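# Remove the box lid and set it upright on the table

## Task

Lift the lid off the box and put it down flat on the table, top side up, resting entirely on the table and clear of the box, then release it. The box must stay upright. The lid must never be loose in the air more than a few centimetres above the table, though small hops while it still sits on the box are acceptable. Nothing may leave the table, and the result only counts if it stays that way without the robot holding anything in place.

## Robot and tools

Robot: two FANUC CRX arms, left_arm and right_arm, each ending in a Robotiq 2F-85 two-finger gripper. Base poses in the scene frame: left_arm at (+0.066, +0.408, 0) m with quat_wxyz (+0.997, 0, 0, -0.078); right_arm at (+0.007, -0.472, 0) m with quat_wxyz (+1.000, 0, 0, +0.031).

Scene frame: origin on the table surface midway between the arms, +z up, +x pointing out across the table, left_arm on the +y side. The arm names do not correspond to sides of the camera images. Printed hand positions may be slightly wrong, especially at long reach.

Gripper frame: fingers extend along the gripper's +z, pads close along its y axis. end_effector_position is the point between the pads when shut; closed fingertips sit about 19 mm past it, open ones about 6 mm. Closing pushes the tips about 13 mm further out, so keep that margin above surfaces. A flat block projects roughly 9 cm toward the gripper's +x and rotates with it.

The row (used by execute_actions and move): 20 plain numbers covering both arms, always all 20 even if one arm is idle. Order: left x, y, z, qw, qx, qy, qz, left position, force_limit, speed, then the same ten for the right arm. x, y, z are an absolute target for that gripper's end_effector_position in metres, scene frame; qw, qx, qy, qz are an absolute target orientation (w first), scene frame. Together these are a pose, not an offset. position, force_limit and speed are each in [-1, 1]. position: +1 fully open (85 mm), about -0.8 pads touching, -1 closes until blocked. force_limit: about 20 N at -1, 128 N at 0, 235 N at +1 (less on very thin or small items). speed: roughly 20, 85 and 150 mm/s at -1, 0, +1; faster closing adds a few newtons of grip.

execute_actions(actions): a list of actions; each action is a list of up to 15 rows, one row per 1/30 s step, the final row repeated if fewer than 15. An empty list just reports state and images. Any target further than 0.6 m from the gripper's current position along any of its own axes gets the action refused for both arms; if the first action is malformed or fails that check, nothing in the call runs. Per step the commanded pose is clipped to 70 mm and 16 degrees from the measured pose, so distant targets need several actions; position wins over orientation when both cannot be met. To hold orientation, resend the same quaternion every row rather than copying the drifting reported one.

move(target, speed, blocking): target is one 20-number row as above; each gripper travels in a straight line toward its pose, both paths finishing together, taking 0.5 to 10 s (cut off at 10 s). speed is top path speed in m/s, 0.002 to 0.5, default 0.25; rotation is capped at twice that in rad/s. Finger numbers are applied at the start. No collision avoidance. blocking=false returns after 0.5 s while motion continues; then only wait or stop are accepted until the move is shown finished. The result adds a move: line (done, off_target, moving, held, fault) plus per-gripper distance to target; limits=paced means the pose was clipped, limits=held means a check blocked some steps and the arm may then surge.

wait(seconds): 0 to 10; arms keep their last command; ends early if a running move finishes. stop(): brakes a running move (needs room); fingers continue. zoom_image(camera, region): camera is cam_high or cam_low (each 504x504); region [x0, y0, x1, y1] in pixels from the top-left, at most 504 by 504. read_manual(section): licence texts only. finished_scene(scene): ends the current scene irreversibly, pass its number; only call it once the lid rests correctly and is released.

Reading results: state line gives each gripper's position and quaternion. Hand target lines show where the controller is heading. A pose unreachable line means the clearance check altered or blocked that arm's command. object_status: 0 moving, 1 blocked while opening, 2 blocked while closing (a grip), 3 reached the requested position or pads met. position_measured is in counts: 3 open, ~78 is 60 mm, 130 is 40 mm, 180 is 20 mm, 230 pads together. Flange force is an approximate external force including held weight; it is noisy during acceleration, and "no reading" means unavailable.

Gripping: send -1 and keep it; confirm object_status 2. Any new position number resets status to 0. New force_limit or speed only apply after a position change of at least 0.01. To soften a grip, open first. To leave a gripper untouched, repeat its last three numbers. For an arm that should stay still, resend its last reported pose and finger numbers every call.

Cautions: arms are stiff, so targets even slightly beyond a firm contact can fault. Contact torque reaching a joint limit (147 N m waist, shoulder, elbow; 36.8 N m the three wrist joints, held weight included) or any outside force of 150 N stops that arm for 10 s and drops the rest of the call. Holding loads heats motors; a MOTOR HOT warning precedes braking. Avoid arm-to-arm contact, drops, slams, hard pushes, tipping the box, lifting the lid high, and knocking anything off the table. Loose objects may occasionally be nudged by outside pushes. Joint ranges (rad): waist ±3.491, shoulder ±3.140, elbow -1.187 to 4.328, forearm roll ±3.316, wrist pitch ±3.140, wrist roll ±3.927. The simulation keeps running while you compose replies.

Each tool is called after "Request:" as a command line: name --argument value for each argument, lists and objects as JSON in quotes; but a table of rows of numbers goes row by row, as --pt "numbers of a row", without its own name.

## Session

Request:
execute_actions --actions '[]'

Scene clock: 0.00 s.
left_arm: end_effector_position=(+0.5602, +0.3298, +0.2948) position_measured=3 object_status=3 end_effector_quat_wxyz=(+0.001, +0.080, +0.997, +0.000) | right_arm: end_effector_position=(+0.0825, -0.0563, +0.2914) position_measured=3 object_status=3 end_effector_quat_wxyz=(-0.470, +0.784, -0.232, +0.331)
Joint positions: left_arm=[ 0.262  0.131  0.193 -0.    -1.631 -0.265] | right_arm=[ 2.288 -0.341 -1.011  1.233 -1.441 -0.34 ]
Joint velocities: left_arm=[-0.     0.    -0.001  0.    -0.     0.001] | right_arm=[-0.    -0.001 -0.     0.    -0.001 -0.   ]
Flange force (N, the push that the arm receives, along the gripper's own x y z axes): no reading
Hand target (left_arm): +0.560, +0.330, +0.295; +0.001, +0.080, +0.997, +0.000
Hand target (right_arm): +0.083, -0.056, +0.291; -0.470, +0.784, -0.232, +0.331

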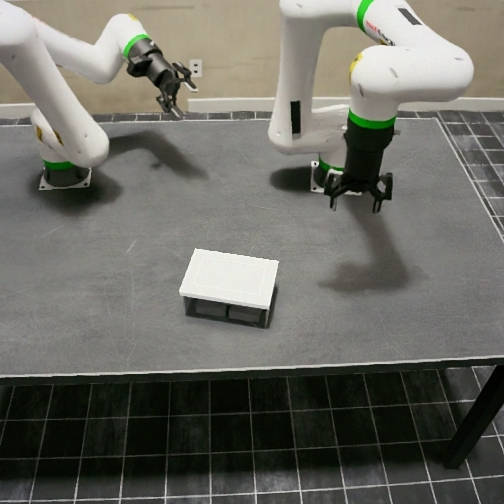

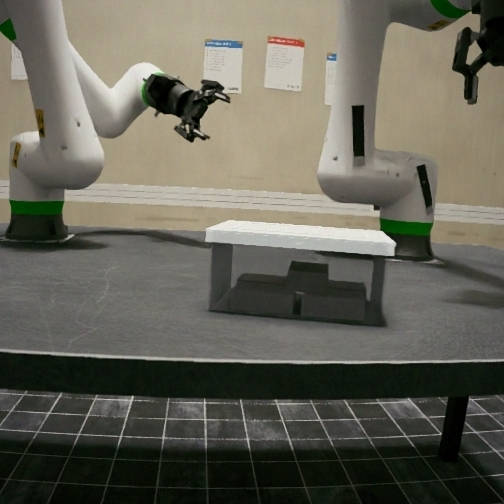

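Request:
zoom_image --camera "cam_high" --region '[160, 230, 300, 340]'

Request:
zoom_image --camera "cam_low" --region '[190, 200, 410, 340]'

Region (160, 230, 300, 340) of cam_high's 504x504 image, scaled by 3.600, with more detail than that image has; it fills the top 396 rows of this view, and the rest is white.

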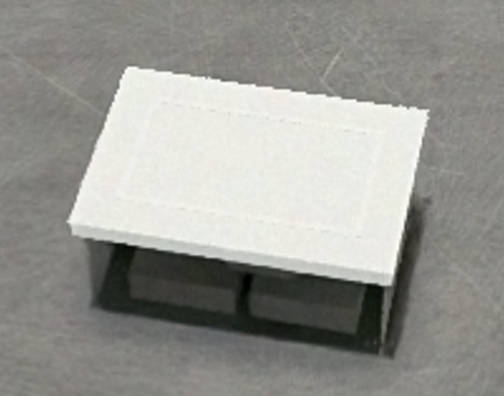

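Region (190, 200, 410, 340) of cam_low's 504x504 image, scaled by 2.291, with more detail than that image has; it fills the top 321 rows of this view, and the rest is white.

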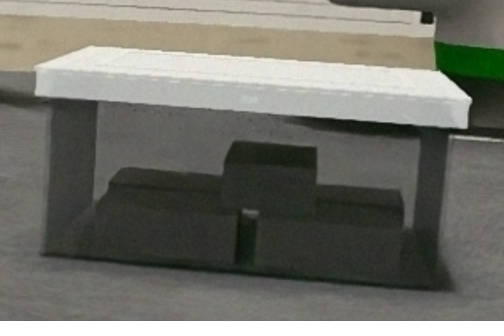

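Request:
move --target '[0.605,0.24,0.2,0.0815,0.776,0.616,-0.1026,0.6,0,0,0.3,-0.15,0.3,-0.1026,0.616,-0.776,-0.0815,0.6,0,0]' --speed 0.35

Request:
move --target '[0.605,0.24,0.15,0.0815,0.776,0.616,-0.1026,0.6,0,0,0.535,-0.085,0.15,-0.1026,0.616,-0.776,-0.0815,0.6,0,0]' --speed 0.3

Scene clock: 17.40 s.
left_arm: end_effector_position=(+0.6051, +0.2399, +0.2000) position_measured=53 object_status=3 end_effector_quat_wxyz=(+0.082, +0.776, +0.616, -0.103) | right_arm: end_effector_position=(+0.2998, -0.1500, +0.3005) position_measured=53 object_status=3 end_effector_quat_wxyz=(+0.104, -0.616, +0.777, +0.081)
Joint positions: left_arm=[ 0.228  0.307  0.083  0.254 -1.43  -1.917] | right_arm=[ 1.025 -0.222 -0.138 -0.065 -1.398  0.257]
Joint velocities: left_arm=[ 0.     0.    -0.    -0.    -0.     0.001] | right_arm=[-0.001  0.    -0.    -0.001 -0.001  0.   ]
Flange force (N, the push that the arm receives, along the gripper's own x y z axes): left_arm=[2.3 6.5 -2.9] | right_arm=[-0.5 -4.1 -1.2]
Hand target (left_arm): +0.605, +0.240, +0.200; +0.082, +0.776, +0.616, -0.103
Hand target (right_arm): +0.300, -0.150, +0.301; +0.104, -0.616, +0.777, +0.081
Off the commanded pose (left_arm): 0.000 m, 0 deg.
Off the commanded pose (right_arm): 0.001 m, 0 deg.
move: done

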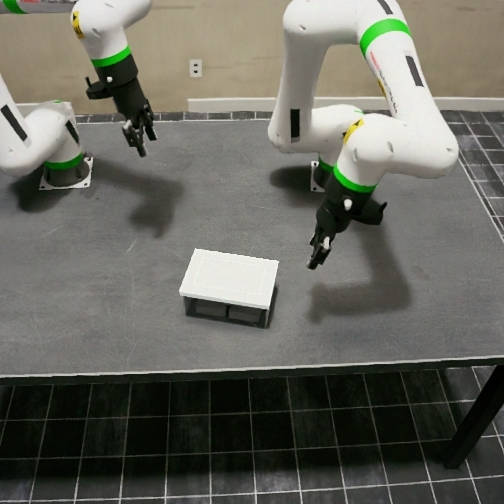

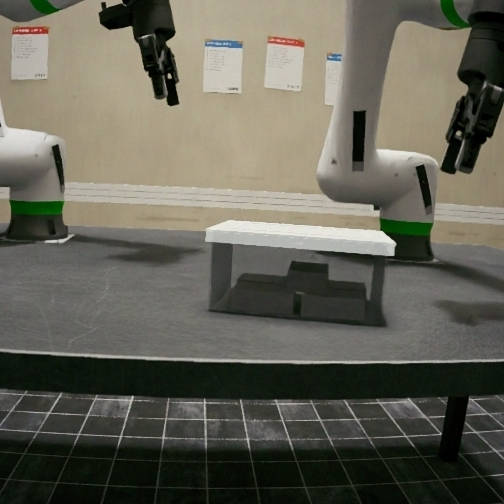

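Scene clock: 18.80 s.
left_arm: end_effector_position=(+0.6051, +0.2400, +0.1500) position_measured=53 object_status=3 end_effector_quat_wxyz=(+0.082, +0.776, +0.616, -0.103) | right_arm: end_effector_position=(+0.5354, -0.0857, +0.1499) position_measured=53 object_status=3 end_effector_quat_wxyz=(+0.103, -0.616, +0.777, +0.081)
Joint positions: left_arm=[ 0.227  0.332 -0.004  0.259 -1.322 -1.945] | right_arm=[ 0.696  0.401  0.213 -0.156 -1.165  0.63 ]
Joint velocities: left_arm=[ 0.  0. -0.  0.  0. -0.] | right_arm=[-0.     0.001  0.001  0.    -0.002 -0.001]
Flange force (N, the push that the arm receives, along the gripper's own x y z axes): left_arm=[1.3 5.5 -1.4] | right_arm=[0.7 -3.3 -0.8]
Hand target (left_arm): +0.605, +0.240, +0.150; +0.082, +0.776, +0.616, -0.103
Hand target (right_arm): +0.535, -0.086, +0.150; +0.103, -0.616, +0.777, +0.081
Off the commanded pose (left_arm): 0.000 m, 0 deg.
Off the commanded pose (right_arm): 0.001 m, 0 deg.
move: done

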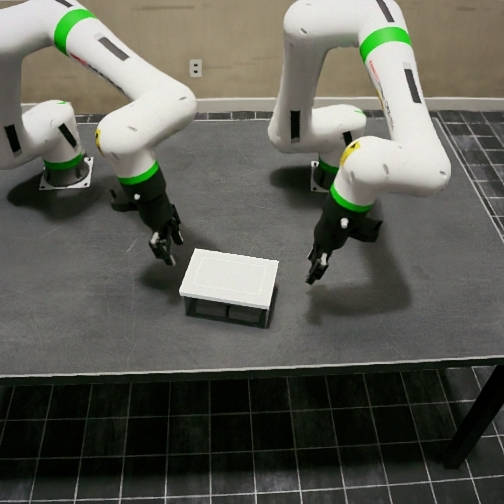

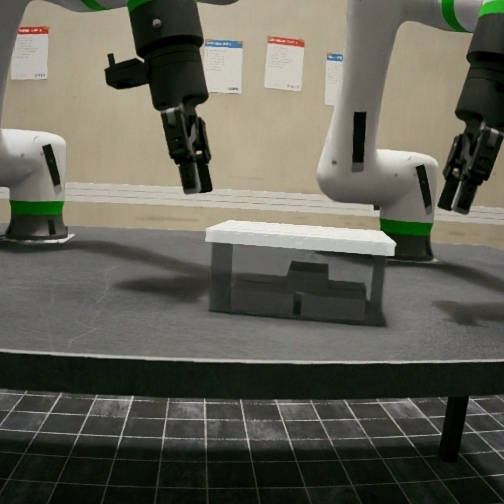

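Request:
move --target '[0.612,0.19,0.105,0.0815,0.776,0.616,-0.1026,0.6,0,0,0.544,-0.10,0.105,-0.1026,0.616,-0.776,-0.0815,0.6,0,0]' --speed 0.1

Request:
zoom_image --camera "cam_low" --region '[150, 150, 470, 340]'

Request:
zoom_image --camera "cam_high" --region '[130, 210, 330, 340]'

Scene clock: 25.40 s.
left_arm: end_effector_position=(+0.6120, +0.1899, +0.1050) position_measured=53 object_status=3 end_effector_quat_wxyz=(+0.082, +0.776, +0.616, -0.103) | right_arm: end_effector_position=(+0.5440, -0.1000, +0.1050) position_measured=53 object_status=3 end_effector_quat_wxyz=(+0.103, -0.616, +0.777, +0.081)
Joint positions: left_arm=[ 0.137  0.404 -0.02   0.275 -1.215 -1.885] | right_arm=[ 0.667  0.433  0.153 -0.17  -1.08   0.678]
Joint velocities: left_arm=[-0.     0.001 -0.     0.     0.     0.002] | right_arm=[-0.001 -0.002  0.001  0.     0.     0.   ]
Flange force (N, the push that the arm receives, along the gripper's own x y z axes): left_arm=[1.4 5.6 -2.2] | right_arm=[-4.0 -6.7 -4.5]
Hand target (left_arm): +0.612, +0.190, +0.105; +0.082, +0.776, +0.616, -0.103
Hand target (right_arm): +0.544, -0.100, +0.105; +0.103, -0.616, +0.777, +0.081
Off the commanded pose (left_arm): 0.000 m, 0 deg.
Off the commanded pose (right_arm): 0.000 m, 0 deg.
move: done

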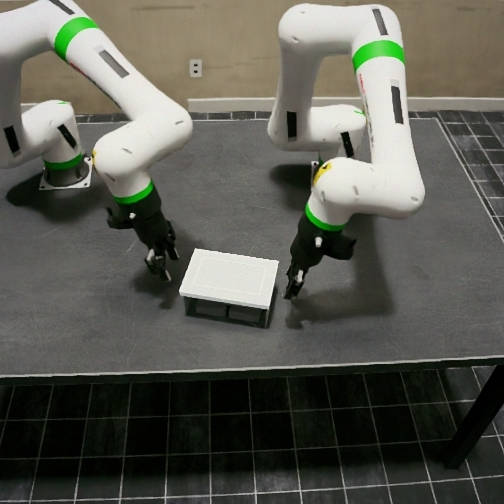

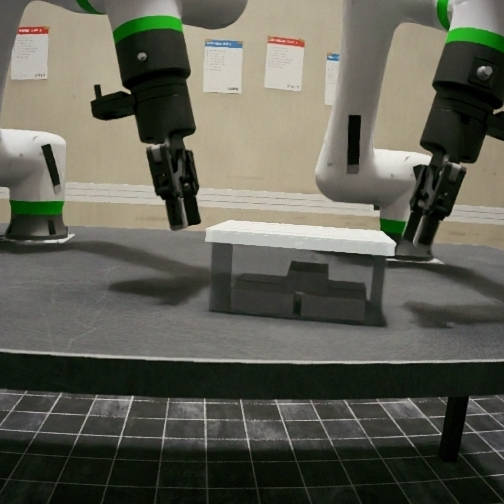

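Region (150, 150, 470, 340) of cam_low's 504x504 image, scaled by 1.575, with more detail than that image has; it fills the top 299 rows of this view, and the rest is white.

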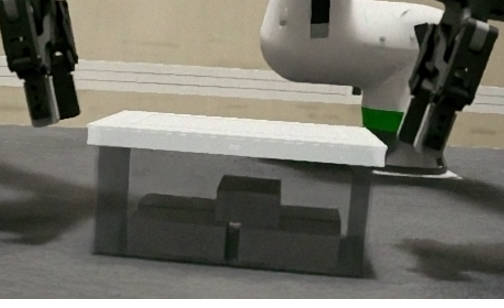

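Region (130, 210, 330, 340) of cam_high's 504x504 image, scaled by 2.520, with more detail than that image has; it fills the top 328 rows of this view, and the rest is white.

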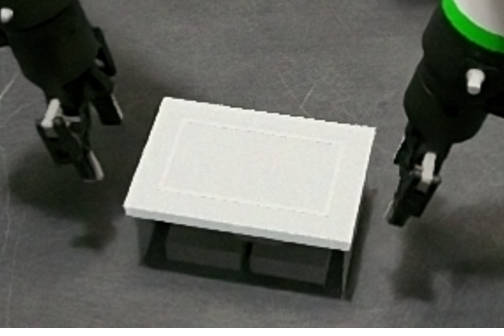

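Request:
move --target '[0.603,0.175,0.089,0.0815,0.776,0.616,-0.1026,0.6,0,0,0.549,-0.083,0.083,-0.1026,0.616,-0.776,-0.0815,0.6,0,0]' --speed 0.05

Request:
zoom_image --camera "cam_low" --region '[150, 150, 470, 340]'

Request:
zoom_image --camera "cam_high" --region '[130, 210, 330, 340]'

Scene clock: 30.57 s.
left_arm: end_effector_position=(+0.6030, +0.1750, +0.0890) position_measured=53 object_status=3 end_effector_quat_wxyz=(+0.082, +0.776, +0.616, -0.103) | right_arm: end_effector_position=(+0.5491, -0.0830, +0.0830) position_measured=53 object_status=3 end_effector_quat_wxyz=(+0.103, -0.616, +0.776, +0.082)
Joint positions: left_arm=[ 0.109  0.407 -0.058  0.282 -1.169 -1.871] | right_arm=[ 0.682  0.482  0.169 -0.17  -1.045  0.667]
Joint velocities: left_arm=[ 0.     0.     0.001 -0.     0.     0.   ] | right_arm=[ 0.001  0.001  0.    -0.    -0.    -0.   ]
Flange force (N, the push that the arm receives, along the gripper's own x y z axes): left_arm=[2.1 6.0 -1.0] | right_arm=[1.5 -2.0 -3.2]
Hand target (left_arm): +0.603, +0.175, +0.089; +0.082, +0.776, +0.616, -0.103
Hand target (right_arm): +0.549, -0.083, +0.083; +0.103, -0.616, +0.776, +0.082
Off the commanded pose (left_arm): 0.000 m, 0 deg.
Off the commanded pose (right_arm): 0.000 m, 0 deg.
move: done

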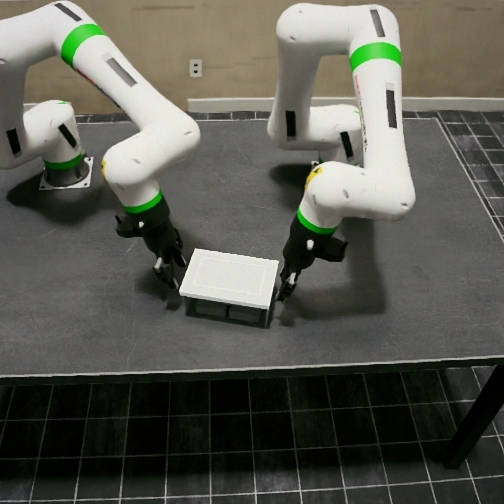

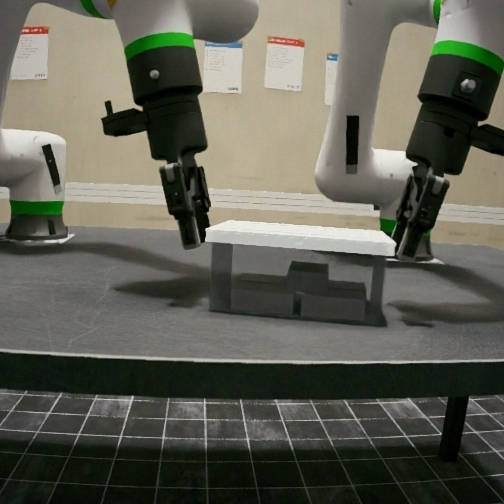

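Region (150, 150, 470, 340) of cam_low's 504x504 image, scaled by 1.575, with more detail than that image has; it fills the top 299 rows of this view, and the rest is white.

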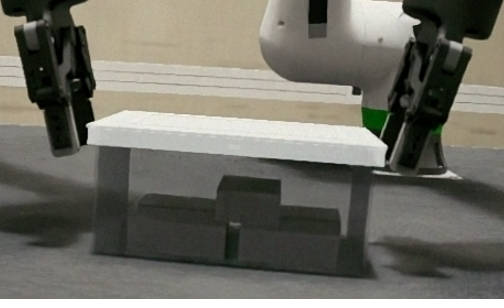

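Region (130, 210, 330, 340) of cam_high's 504x504 image, scaled by 2.520, with more detail than that image has; it fills the top 328 rows of this view, and the rest is white.

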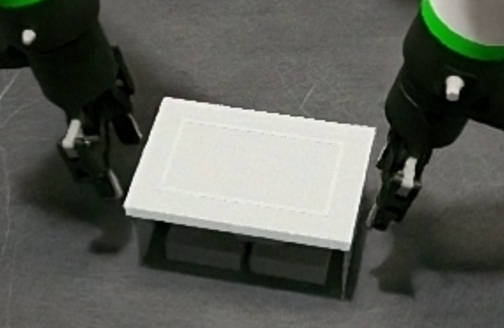

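Request:
move --target '[0.6016,0.169,0.092,0.0815,0.776,0.616,-0.1026,0.6,0,0,0.5504,-0.077,0.087,-0.1026,0.616,-0.776,-0.0815,0.6,0,0]' --speed 0.015

Request:
zoom_image --camera "cam_low" --region '[150, 150, 470, 340]'

Request:
zoom_image --camera "cam_high" --region '[130, 210, 330, 340]'

Scene clock: 34.00 s.
left_arm: end_effector_position=(+0.6016, +0.1690, +0.0920) position_measured=53 object_status=3 end_effector_quat_wxyz=(+0.082, +0.776, +0.616, -0.103) | right_arm: end_effector_position=(+0.5504, -0.0770, +0.0870) position_measured=53 object_status=3 end_effector_quat_wxyz=(+0.103, -0.616, +0.776, +0.082)
Joint positions: left_arm=[ 0.098  0.404 -0.054  0.282 -1.173 -1.859] | right_arm=[ 0.688  0.489  0.188 -0.167 -1.057  0.658]
Joint velocities: left_arm=[-0.    -0.     0.001  0.    -0.     0.002] | right_arm=[-0.    -0.001  0.    -0.    -0.    -0.001]
Flange force (N, the push that the arm receives, along the gripper's own x y z axes): left_arm=[1.7 6.5 -0.7] | right_arm=[-1.2 0.0 1.4]
Hand target (left_arm): +0.602, +0.169, +0.092; +0.082, +0.776, +0.616, -0.103
Hand target (right_arm): +0.550, -0.077, +0.087; +0.103, -0.616, +0.776, +0.082
Off the commanded pose (left_arm): 0.000 m, 0 deg.
Off the commanded pose (right_arm): 0.000 m, 0 deg.
move: done

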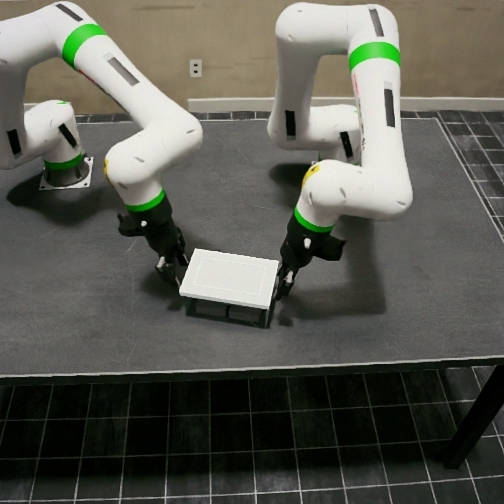

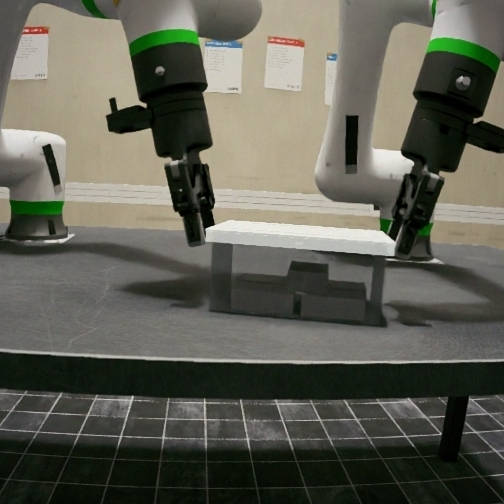

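Region (150, 150, 470, 340) of cam_low's 504x504 image, scaled by 1.575, with more detail than that image has; it fills the top 299 rows of this view, and the rest is white.

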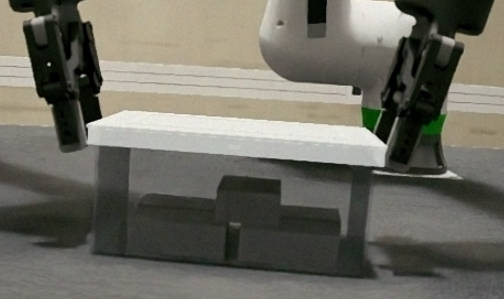

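Region (130, 210, 330, 340) of cam_high's 504x504 image, scaled by 2.520, with more detail than that image has; it fills the top 328 rows of this view, and the rest is white.

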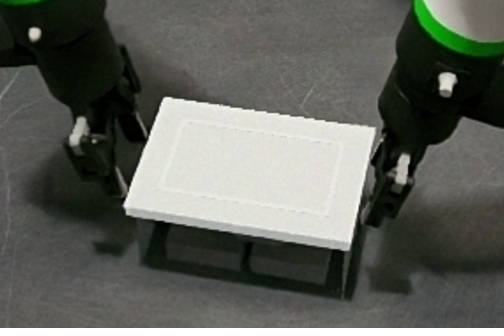

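Request:
move --target '[0.6009,0.166,0.092,0.0815,0.776,0.616,-0.1026,0.6,0,0,0.5511,-0.074,0.087,-0.1026,0.616,-0.776,-0.0815,0.6,0,0]' --speed 0.008

Scene clock: 35.93 s.
left_arm: end_effector_position=(+0.6009, +0.1660, +0.0920) position_measured=53 object_status=3 end_effector_quat_wxyz=(+0.082, +0.776, +0.616, -0.103) | right_arm: end_effector_position=(+0.5511, -0.0740, +0.0870) position_measured=53 object_status=3 end_effector_quat_wxyz=(+0.103, -0.616, +0.776, +0.082)
Joint positions: left_arm=[ 0.093  0.405 -0.054  0.282 -1.171 -1.854] | right_arm=[ 0.691  0.494  0.195 -0.166 -1.058  0.655]
Joint velocities: left_arm=[-0. -0. -0.  0.  0. -0.] | right_arm=[-0.    -0.001  0.    -0.001  0.001 -0.   ]
Flange force (N, the push that the arm receives, along the gripper's own x y z axes): left_arm=[6.5 4.1 -2.7] | right_arm=[-0.4 -0.9 -0.4]
Hand target (left_arm): +0.601, +0.166, +0.092; +0.082, +0.776, +0.616, -0.103
Hand target (right_arm): +0.551, -0.074, +0.087; +0.103, -0.616, +0.776, +0.082
Off the commanded pose (left_arm): 0.000 m, 0 deg.
Off the commanded pose (right_arm): 0.000 m, 0 deg.
move: done

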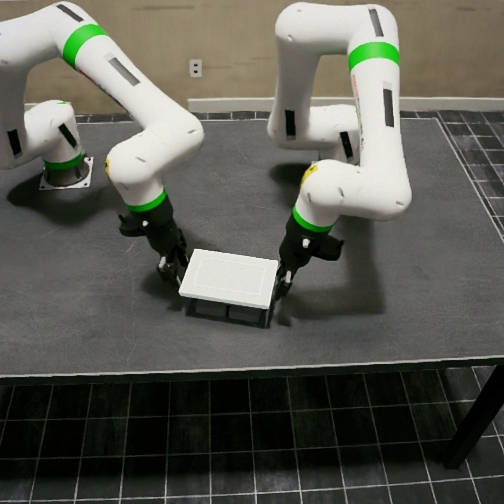

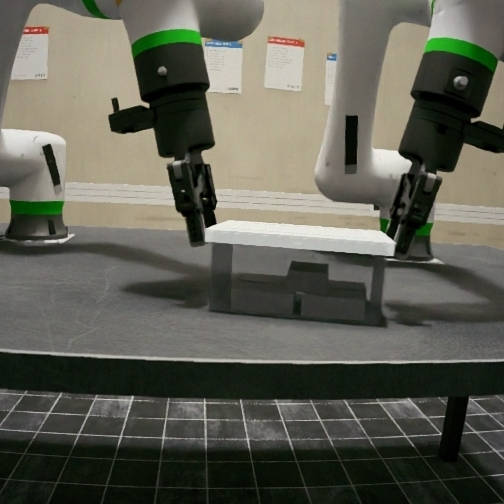

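Left is touching; advance the right.

Request:
move --target '[0.6009,0.166,0.092,0.0815,0.776,0.616,-0.1026,0.6,0,0,0.5518,-0.071,0.087,-0.1026,0.616,-0.776,-0.0815,0.6,0,0]' --speed 0.008

Request:
zoom_image --camera "cam_low" --region '[150, 150, 470, 340]'

Scene clock: 38.03 s.
left_arm: end_effector_position=(+0.6009, +0.1660, +0.0920) position_measured=53 object_status=3 end_effector_quat_wxyz=(+0.082, +0.776, +0.616, -0.103) | right_arm: end_effector_position=(+0.5518, -0.0710, +0.0870) position_measured=53 object_status=3 end_effector_quat_wxyz=(+0.103, -0.616, +0.776, +0.082)
Joint positions: left_arm=[ 0.093  0.405 -0.054  0.282 -1.171 -1.854] | right_arm=[ 0.694  0.499  0.203 -0.166 -1.06   0.651]
Joint velocities: left_arm=[-0.     0.001  0.     0.001 -0.    -0.001] | right_arm=[-0.    -0.002  0.     0.    -0.001  0.   ]
Flange force (N, the push that the arm receives, along the gripper's own x y z axes): left_arm=[5.9 5.9 -2.3] | right_arm=[0.1 -0.2 -2.1]
Hand target (left_arm): +0.601, +0.166, +0.092; +0.082, +0.776, +0.616, -0.103
Hand target (right_arm): +0.552, -0.071, +0.087; +0.103, -0.616, +0.776, +0.082
Off the commanded pose (left_arm): 0.000 m, 0 deg.
Off the commanded pose (right_arm): 0.000 m, 0 deg.
move: done

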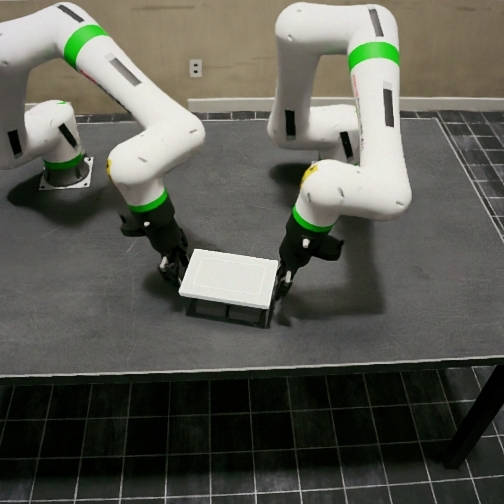

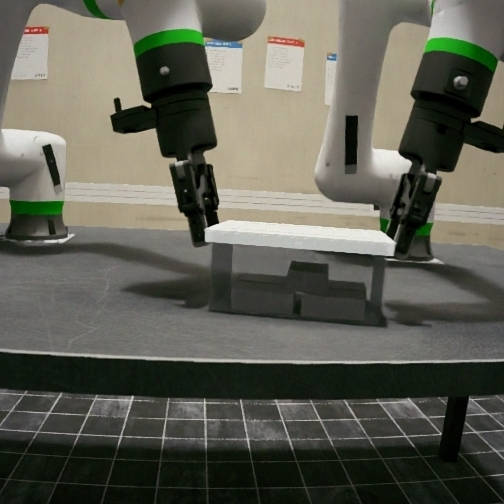

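Region (150, 150, 470, 340) of cam_low's 504x504 image, scaled by 1.575, with more detail than that image has; it fills the top 299 rows of this view, and the rest is white.

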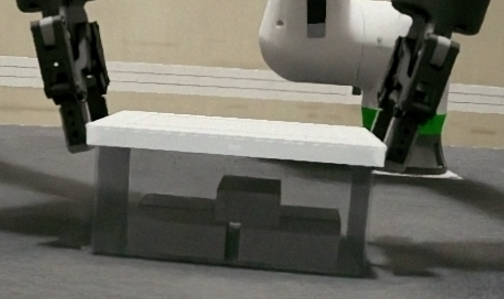

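Request:
move --target '[0.6009,0.166,0.092,0.0815,0.776,0.616,-0.1026,0.6,0,0,0.5523,-0.069,0.086,-0.1026,0.616,-0.776,-0.0815,0.6,0,0]' --speed 0.006

Scene clock: 39.90 s.
left_arm: end_effector_position=(+0.6009, +0.1660, +0.0920) position_measured=53 object_status=3 end_effector_quat_wxyz=(+0.082, +0.776, +0.616, -0.103) | right_arm: end_effector_position=(+0.5523, -0.0690, +0.0860) position_measured=53 object_status=3 end_effector_quat_wxyz=(+0.103, -0.616, +0.776, +0.082)
Joint positions: left_arm=[ 0.093  0.405 -0.054  0.282 -1.171 -1.854] | right_arm=[ 0.696  0.503  0.206 -0.165 -1.059  0.649]
Joint velocities: left_arm=[ 0.    -0.    -0.    -0.001  0.    -0.   ] | right_arm=[-0.     0.001 -0.    -0.    -0.    -0.   ]
Flange force (N, the push that the arm receives, along the gripper's own x y z axes): left_arm=[6.6 4.7 -2.2] | right_arm=[-2.1 -3.5 -0.6]
Hand target (left_arm): +0.601, +0.166, +0.092; +0.082, +0.776, +0.616, -0.103
Hand target (right_arm): +0.552, -0.069, +0.086; +0.103, -0.616, +0.776, +0.082
Off the commanded pose (left_arm): 0.000 m, 0 deg.
Off the commanded pose (right_arm): 0.000 m, 0 deg.
move: done

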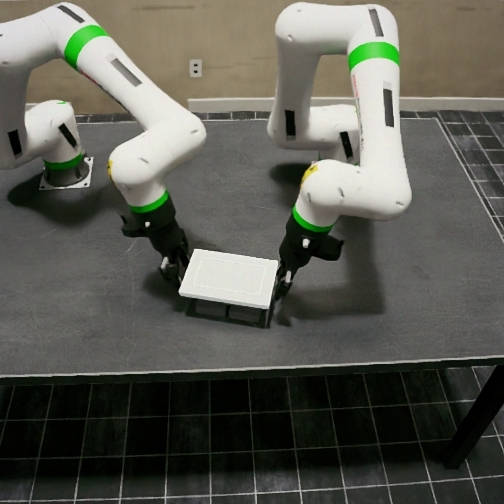

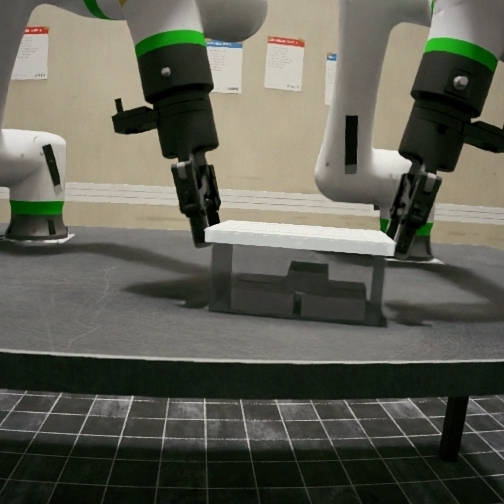

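Request:
move --target '[0.6009,0.166,0.092,0.0815,0.776,0.616,-0.1026,0.6,0,0,0.5528,-0.067,0.086,-0.1026,0.616,-0.776,-0.0815,0.6,0,0]' --speed 0.006

Request:
zoom_image --camera "cam_high" --region '[130, 210, 330, 340]'

Scene clock: 42.10 s.
left_arm: end_effector_position=(+0.6009, +0.1660, +0.0920) position_measured=53 object_status=3 end_effector_quat_wxyz=(+0.082, +0.776, +0.616, -0.103) | right_arm: end_effector_position=(+0.5528, -0.0670, +0.0860) position_measured=53 object_status=3 end_effector_quat_wxyz=(+0.103, -0.616, +0.776, +0.082)
Joint positions: left_arm=[ 0.093  0.405 -0.054  0.282 -1.171 -1.854] | right_arm=[ 0.698  0.507  0.212 -0.165 -1.06   0.647]
Joint velocities: left_arm=[-0.    -0.    -0.    -0.     0.     0.001] | right_arm=[-0.001 -0.001 -0.001 -0.     0.001 -0.   ]
Flange force (N, the push that the arm receives, along the gripper's own x y z axes): left_arm=[8.9 5.0 -4.0] | right_arm=[9.8 1.6 -2.1]
Hand target (left_arm): +0.601, +0.166, +0.092; +0.082, +0.776, +0.616, -0.103
Hand target (right_arm): +0.553, -0.067, +0.086; +0.103, -0.616, +0.776, +0.082
Off the commanded pose (left_arm): 0.000 m, 0 deg.
Off the commanded pose (right_arm): 0.000 m, 0 deg.
move: done

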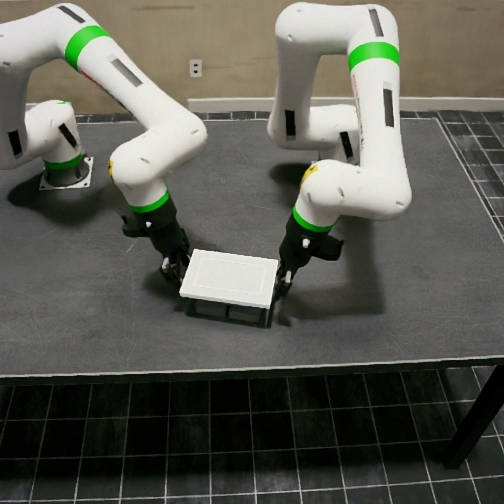

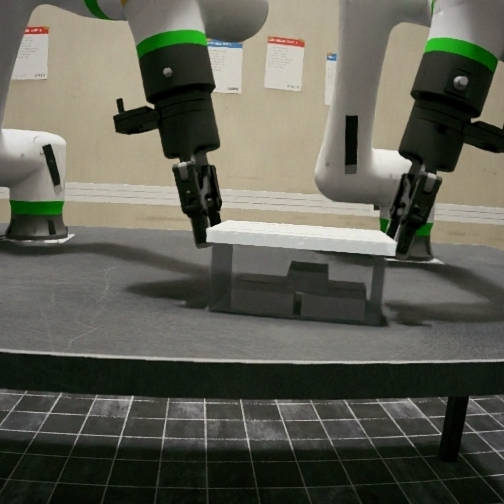

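Region (130, 210, 330, 340) of cam_high's 504x504 image, scaled by 2.520, with more detail than that image has; it fills the top 328 rows of this view, and the rest is white.

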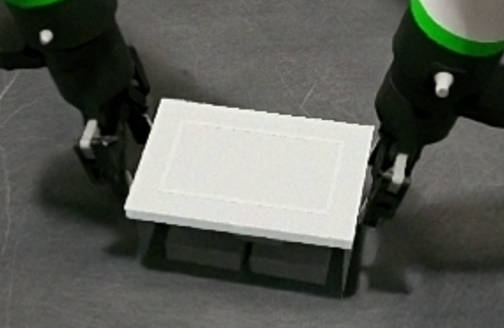

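Request:
move --target '[0.6007,0.1652,0.092,0.0815,0.776,0.616,-0.1026,0.6,0,0,0.553,-0.066,0.086,-0.1026,0.616,-0.776,-0.0815,0.6,0,0]' --speed 0.004

Scene clock: 44.00 s.
left_arm: end_effector_position=(+0.6007, +0.1652, +0.0920) position_measured=53 object_status=3 end_effector_quat_wxyz=(+0.082, +0.776, +0.616, -0.103) | right_arm: end_effector_position=(+0.5530, -0.0661, +0.0860) position_measured=53 object_status=3 end_effector_quat_wxyz=(+0.103, -0.616, +0.776, +0.082)
Joint positions: left_arm=[ 0.092  0.405 -0.053  0.282 -1.171 -1.853] | right_arm=[ 0.699  0.508  0.214 -0.164 -1.061  0.646]
Joint velocities: left_arm=[-0.     0.001 -0.     0.001 -0.    -0.001] | right_arm=[ 0.     0.    -0.001 -0.    -0.    -0.001]
Flange force (N, the push that the arm receives, along the gripper's own x y z axes): left_arm=[33.4 2.3 -11.4] | right_arm=[29.0 -3.6 -9.8]
Hand target (left_arm): +0.601, +0.165, +0.092; +0.082, +0.776, +0.616, -0.103
Hand target (right_arm): +0.553, -0.066, +0.086; +0.103, -0.616, +0.776, +0.082
Off the commanded pose (left_arm): 0.000 m, 0 deg.
Off the commanded pose (right_arm): 0.000 m, 0 deg.
move: done

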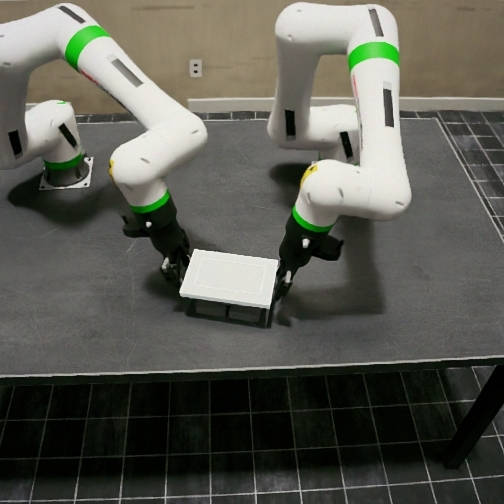

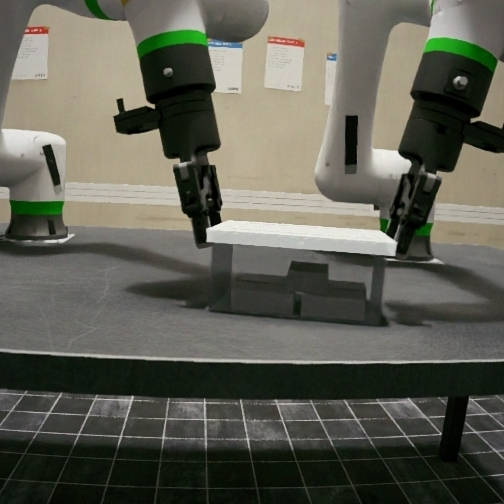

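Request:
move --target '[0.6006,0.1647,0.122,0.0815,0.776,0.616,-0.1026,0.6,0,0,0.5531,-0.0655,0.116,-0.1026,0.616,-0.776,-0.0815,0.6,0,0]' --speed 0.02

Scene clock: 49.40 s.
left_arm: end_effector_position=(+0.6005, +0.1647, +0.1220) position_measured=53 object_status=3 end_effector_quat_wxyz=(+0.082, +0.776, +0.616, -0.103) | right_arm: end_effector_position=(+0.5531, -0.0655, +0.1160) position_measured=53 object_status=3 end_effector_quat_wxyz=(+0.103, -0.616, +0.776, +0.082)
Joint positions: left_arm=[ 0.091  0.38  -0.012  0.275 -1.235 -1.833] | right_arm=[ 0.699  0.486  0.253 -0.159 -1.121  0.634]
Joint velocities: left_arm=[ 0.     0.    -0.     0.     0.    -0.001] | right_arm=[ 0.001 -0.     0.     0.001  0.     0.001]
Flange force (N, the push that the arm receives, along the gripper's own x y z axes): left_arm=[50.8 2.8 -15.9] | right_arm=[48.2 -2.9 -12.1]
Hand target (left_arm): +0.601, +0.165, +0.122; +0.082, +0.776, +0.616, -0.103
Hand target (right_arm): +0.553, -0.065, +0.116; +0.103, -0.616, +0.776, +0.082
Off the commanded pose (left_arm): 0.000 m, 0 deg.
Off the commanded pose (right_arm): 0.000 m, 0 deg.
move: done

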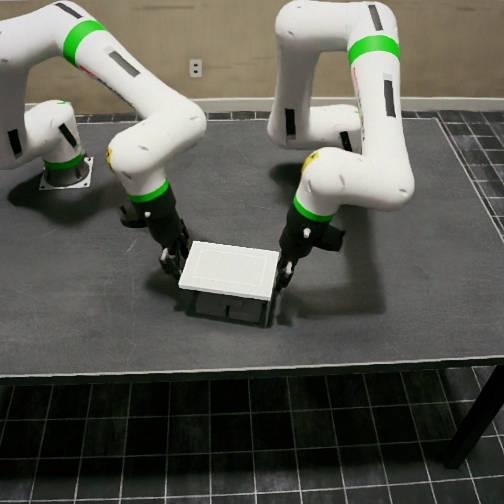

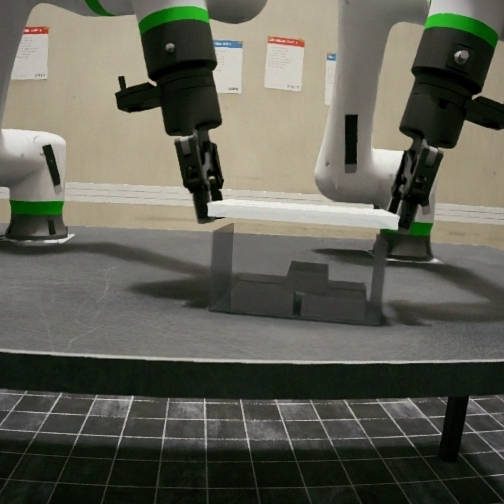

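Request:
move --target '[0.5326,0.1807,0.132,0.0815,0.776,0.616,-0.1026,0.6,0,0,0.4851,-0.0495,0.126,-0.1026,0.616,-0.776,-0.0815,0.6,0,0]' --speed 0.04

Scene clock: 53.53 s.
left_arm: end_effector_position=(+0.5326, +0.1808, +0.1319) position_measured=53 object_status=3 end_effector_quat_wxyz=(+0.082, +0.776, +0.616, -0.103) | right_arm: end_effector_position=(+0.4851, -0.0493, +0.1260) position_measured=53 object_status=3 end_effector_quat_wxyz=(+0.103, -0.616, +0.776, +0.082)
Joint positions: left_arm=[ 0.114  0.207 -0.212  0.276 -1.215 -1.862] | right_arm=[ 0.804  0.365  0.1   -0.136 -1.074  0.526]
Joint velocities: left_arm=[0.    0.    0.    0.001 0.    0.002] | right_arm=[ 0.     0.     0.    -0.001 -0.     0.001]
Flange force (N, the push that the arm receives, along the gripper's own x y z axes): left_arm=[52.4 2.2 -14.5] | right_arm=[48.2 -2.3 -12.9]
Hand target (left_arm): +0.533, +0.181, +0.132; +0.082, +0.776, +0.616, -0.103
Hand target (right_arm): +0.485, -0.049, +0.126; +0.103, -0.616, +0.776, +0.082
Off the commanded pose (left_arm): 0.000 m, 0 deg.
Off the commanded pose (right_arm): 0.000 m, 0 deg.
move: done

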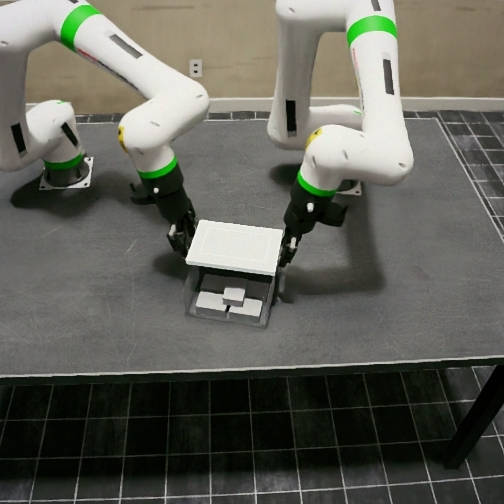

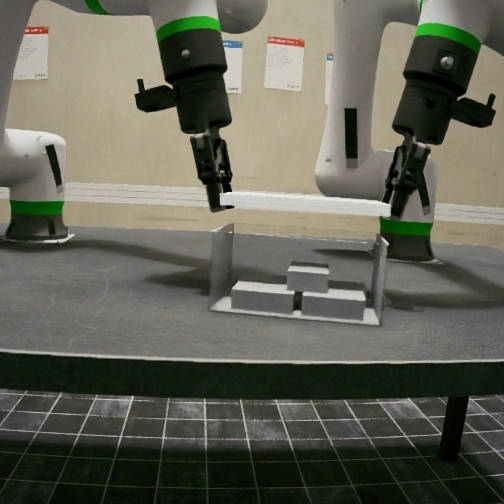

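Stable.

Request:
move --target '[0.4206,0.1907,0.125,0.0815,0.776,0.616,-0.1026,0.6,0,0,0.3731,-0.0395,0.119,-0.1026,0.616,-0.776,-0.0815,0.6,0,0]' --speed 0.06

Scene clock: 57.00 s.
left_arm: end_effector_position=(+0.4207, +0.1908, +0.1249) position_measured=53 object_status=3 end_effector_quat_wxyz=(+0.082, +0.776, +0.616, -0.103) | right_arm: end_effector_position=(+0.3730, -0.0392, +0.1190) position_measured=53 object_status=3 end_effector_quat_wxyz=(+0.103, -0.616, +0.777, +0.082)
Joint positions: left_arm=[ 0.128 -0.059 -0.516  0.279 -1.182 -1.886] | right_arm=[ 0.995  0.185 -0.161 -0.089 -0.973  0.325]
Joint velocities: left_arm=[ 0.    -0.    -0.001 -0.     0.    -0.001] | right_arm=[-0.     0.002 -0.001 -0.001 -0.    -0.   ]
Flange force (N, the push that the arm receives, along the gripper's own x y z axes): left_arm=[52.4 2.7 -14.6] | right_arm=[49.4 -2.3 -13.7]
Hand target (left_arm): +0.421, +0.191, +0.125; +0.082, +0.776, +0.616, -0.103
Hand target (right_arm): +0.373, -0.039, +0.119; +0.103, -0.616, +0.777, +0.082
Off the commanded pose (left_arm): 0.000 m, 0 deg.
Off the commanded pose (right_arm): 0.000 m, 0 deg.
move: done

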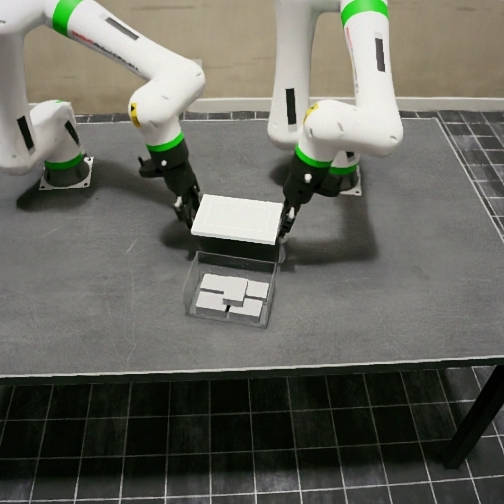

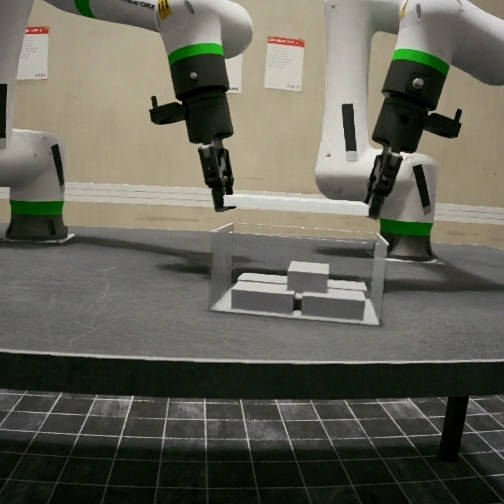

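Request:
move --target '[0.4106,0.1907,0.028,0.0815,0.776,0.616,-0.1026,0.6,0,0,0.3631,-0.0395,0.022,-0.1026,0.616,-0.776,-0.0815,0.6,0,0]' --speed 0.05

Request:
zoom_image --camera "cam_low" --region '[180, 180, 430, 330]'

Scene clock: 61.63 s.
left_arm: end_effector_position=(+0.4108, +0.1907, +0.0279) position_measured=53 object_status=3 end_effector_quat_wxyz=(+0.082, +0.776, +0.616, -0.103) | right_arm: end_effector_position=(+0.3631, -0.0395, +0.0220) position_measured=53 object_status=3 end_effector_quat_wxyz=(+0.103, -0.616, +0.777, +0.081)
Joint positions: left_arm=[ 0.122  0.047 -0.679  0.326 -0.922 -1.973] | right_arm=[ 1.013  0.283 -0.291 -0.101 -0.745  0.332]
Joint velocities: left_arm=[-0.    -0.    -0.    -0.     0.     0.001] | right_arm=[ 0.001  0.001 -0.001 -0.001 -0.     0.   ]
Flange force (N, the push that the arm receives, along the gripper's own x y z axes): left_arm=[48.2 3.8 -11.4] | right_arm=[45.9 0.0 -10.4]
Hand target (left_arm): +0.411, +0.191, +0.028; +0.082, +0.776, +0.616, -0.103
Hand target (right_arm): +0.363, -0.040, +0.022; +0.103, -0.616, +0.777, +0.081
Off the commanded pose (left_arm): 0.000 m, 0 deg.
Off the commanded pose (right_arm): 0.000 m, 0 deg.
move: done

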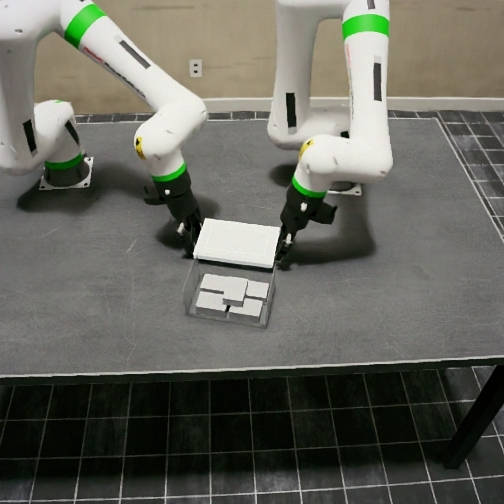

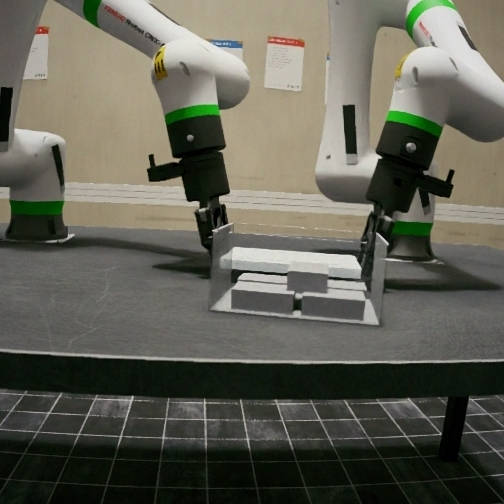

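Region (180, 180, 430, 330) of cam_low's 504x504 image, scaled by 2.016, with more detail than that image has; it fills the top 302 rows of this view, and the rest is white.

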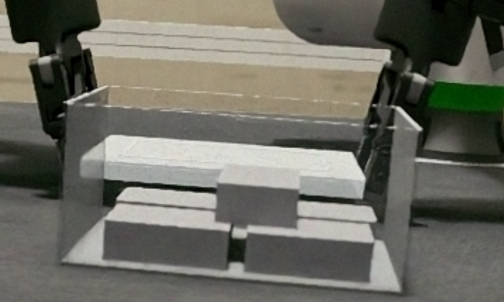

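Request:
move --target '[0.4106,0.1907,0.022,0.0815,0.776,0.616,-0.1026,0.6,0,0,0.3631,-0.0395,0.016,-0.1026,0.616,-0.776,-0.0815,0.6,0,0]' --speed 0.01

Scene clock: 63.73 s.
left_arm: end_effector_position=(+0.4106, +0.1907, +0.0220) position_measured=53 object_status=3 end_effector_quat_wxyz=(+0.082, +0.776, +0.616, -0.103) | right_arm: end_effector_position=(+0.3631, -0.0395, +0.0160) position_measured=53 object_status=3 end_effector_quat_wxyz=(+0.103, -0.616, +0.776, +0.082)
Joint positions: left_arm=[ 0.122  0.057 -0.687  0.33  -0.905 -1.98 ] | right_arm=[ 1.013  0.292 -0.295 -0.103 -0.732  0.335]
Joint velocities: left_arm=[ 0.    -0.     0.     0.     0.     0.001] | right_arm=[-0.     0.    -0.001 -0.001  0.    -0.001]
Flange force (N, the push that the arm receives, along the gripper's own x y z axes): left_arm=[48.7 3.1 -12.7] | right_arm=[49.2 0.0 -12.7]
Hand target (left_arm): +0.411, +0.191, +0.022; +0.082, +0.776, +0.616, -0.103
Hand target (right_arm): +0.363, -0.040, +0.016; +0.103, -0.616, +0.776, +0.082
Off the commanded pose (left_arm): 0.000 m, 0 deg.
Off the commanded pose (right_arm): 0.000 m, 0 deg.
move: done

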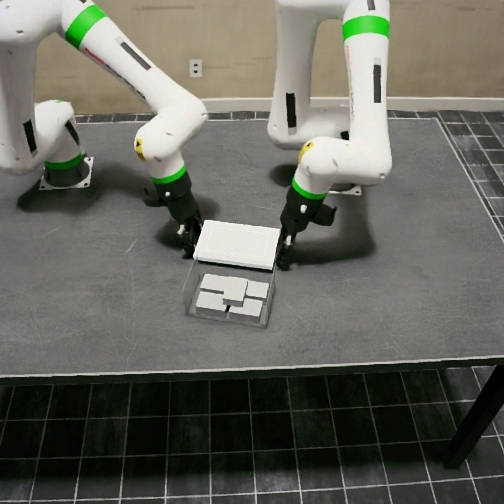

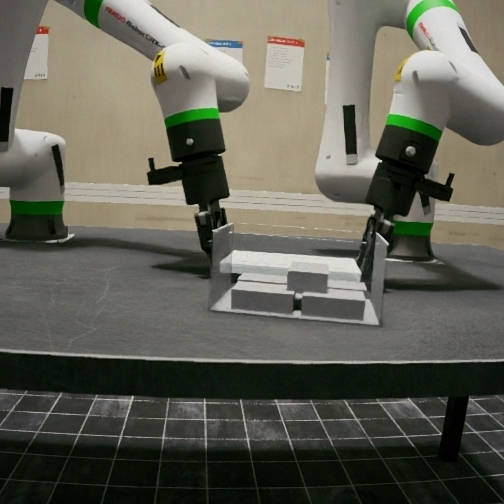

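Request:
move --target '[0.4106,0.1907,0.018,0.0815,0.776,0.616,-0.1026,0.6,0,0,0.3631,-0.0395,0.012,-0.1026,0.616,-0.776,-0.0815,0.6,0,0]' --speed 0.008

Scene clock: 75.47 s.
left_arm: end_effector_position=(+0.4106, +0.1907, +0.0180) position_measured=53 object_status=3 end_effector_quat_wxyz=(+0.082, +0.776, +0.616, -0.103) | right_arm: end_effector_position=(+0.3628, -0.0405, +0.0137) position_measured=53 object_status=3 end_effector_quat_wxyz=(+0.102, -0.617, +0.776, +0.081)
Joint positions: left_arm=[ 0.121  0.064 -0.692  0.333 -0.894 -1.985] | right_arm=[ 1.013  0.295 -0.298 -0.102 -0.729  0.336]
Joint velocities: left_arm=[-0. -0.  0.  0.  0. -0.] | right_arm=[-0.001 -0.    -0.001 -0.     0.001 -0.001]
Flange force (N, the push that the arm receives, along the gripper's own x y z axes): left_arm=[38.1 3.8 -9.1] | right_arm=[20.1 -4.7 -33.0]
Hand target (left_arm): +0.411, +0.191, +0.018; +0.082, +0.776, +0.616, -0.103
Hand target (right_arm): +0.363, -0.041, +0.014; +0.102, -0.617, +0.776, +0.081
Off the commanded pose (left_arm): 0.000 m, 0 deg.
Off the commanded pose (right_arm): 0.002 m, 0 deg.
FORCE FAULT: contact force on the right arm reached its limit, and that arm stopped for 10 seconds. The contact can be on any part of that arm, not only on its tool. That time counts as 19 of the actions that you can send in this scene. That arm's remaining commands of this call were not run. That arm holds still and accepts commands again. Move the arm away from the contact; if what it grips holds it there, let go first. Pushing or pulling that hard again can fault the arm again.
move: fault (right_arm)

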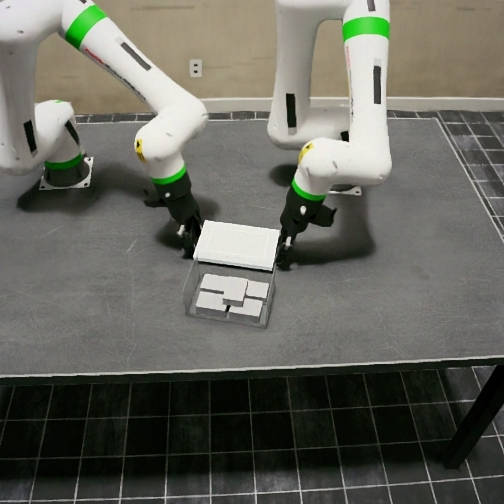

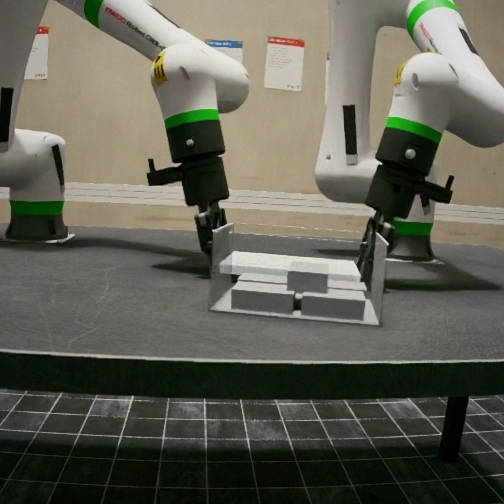

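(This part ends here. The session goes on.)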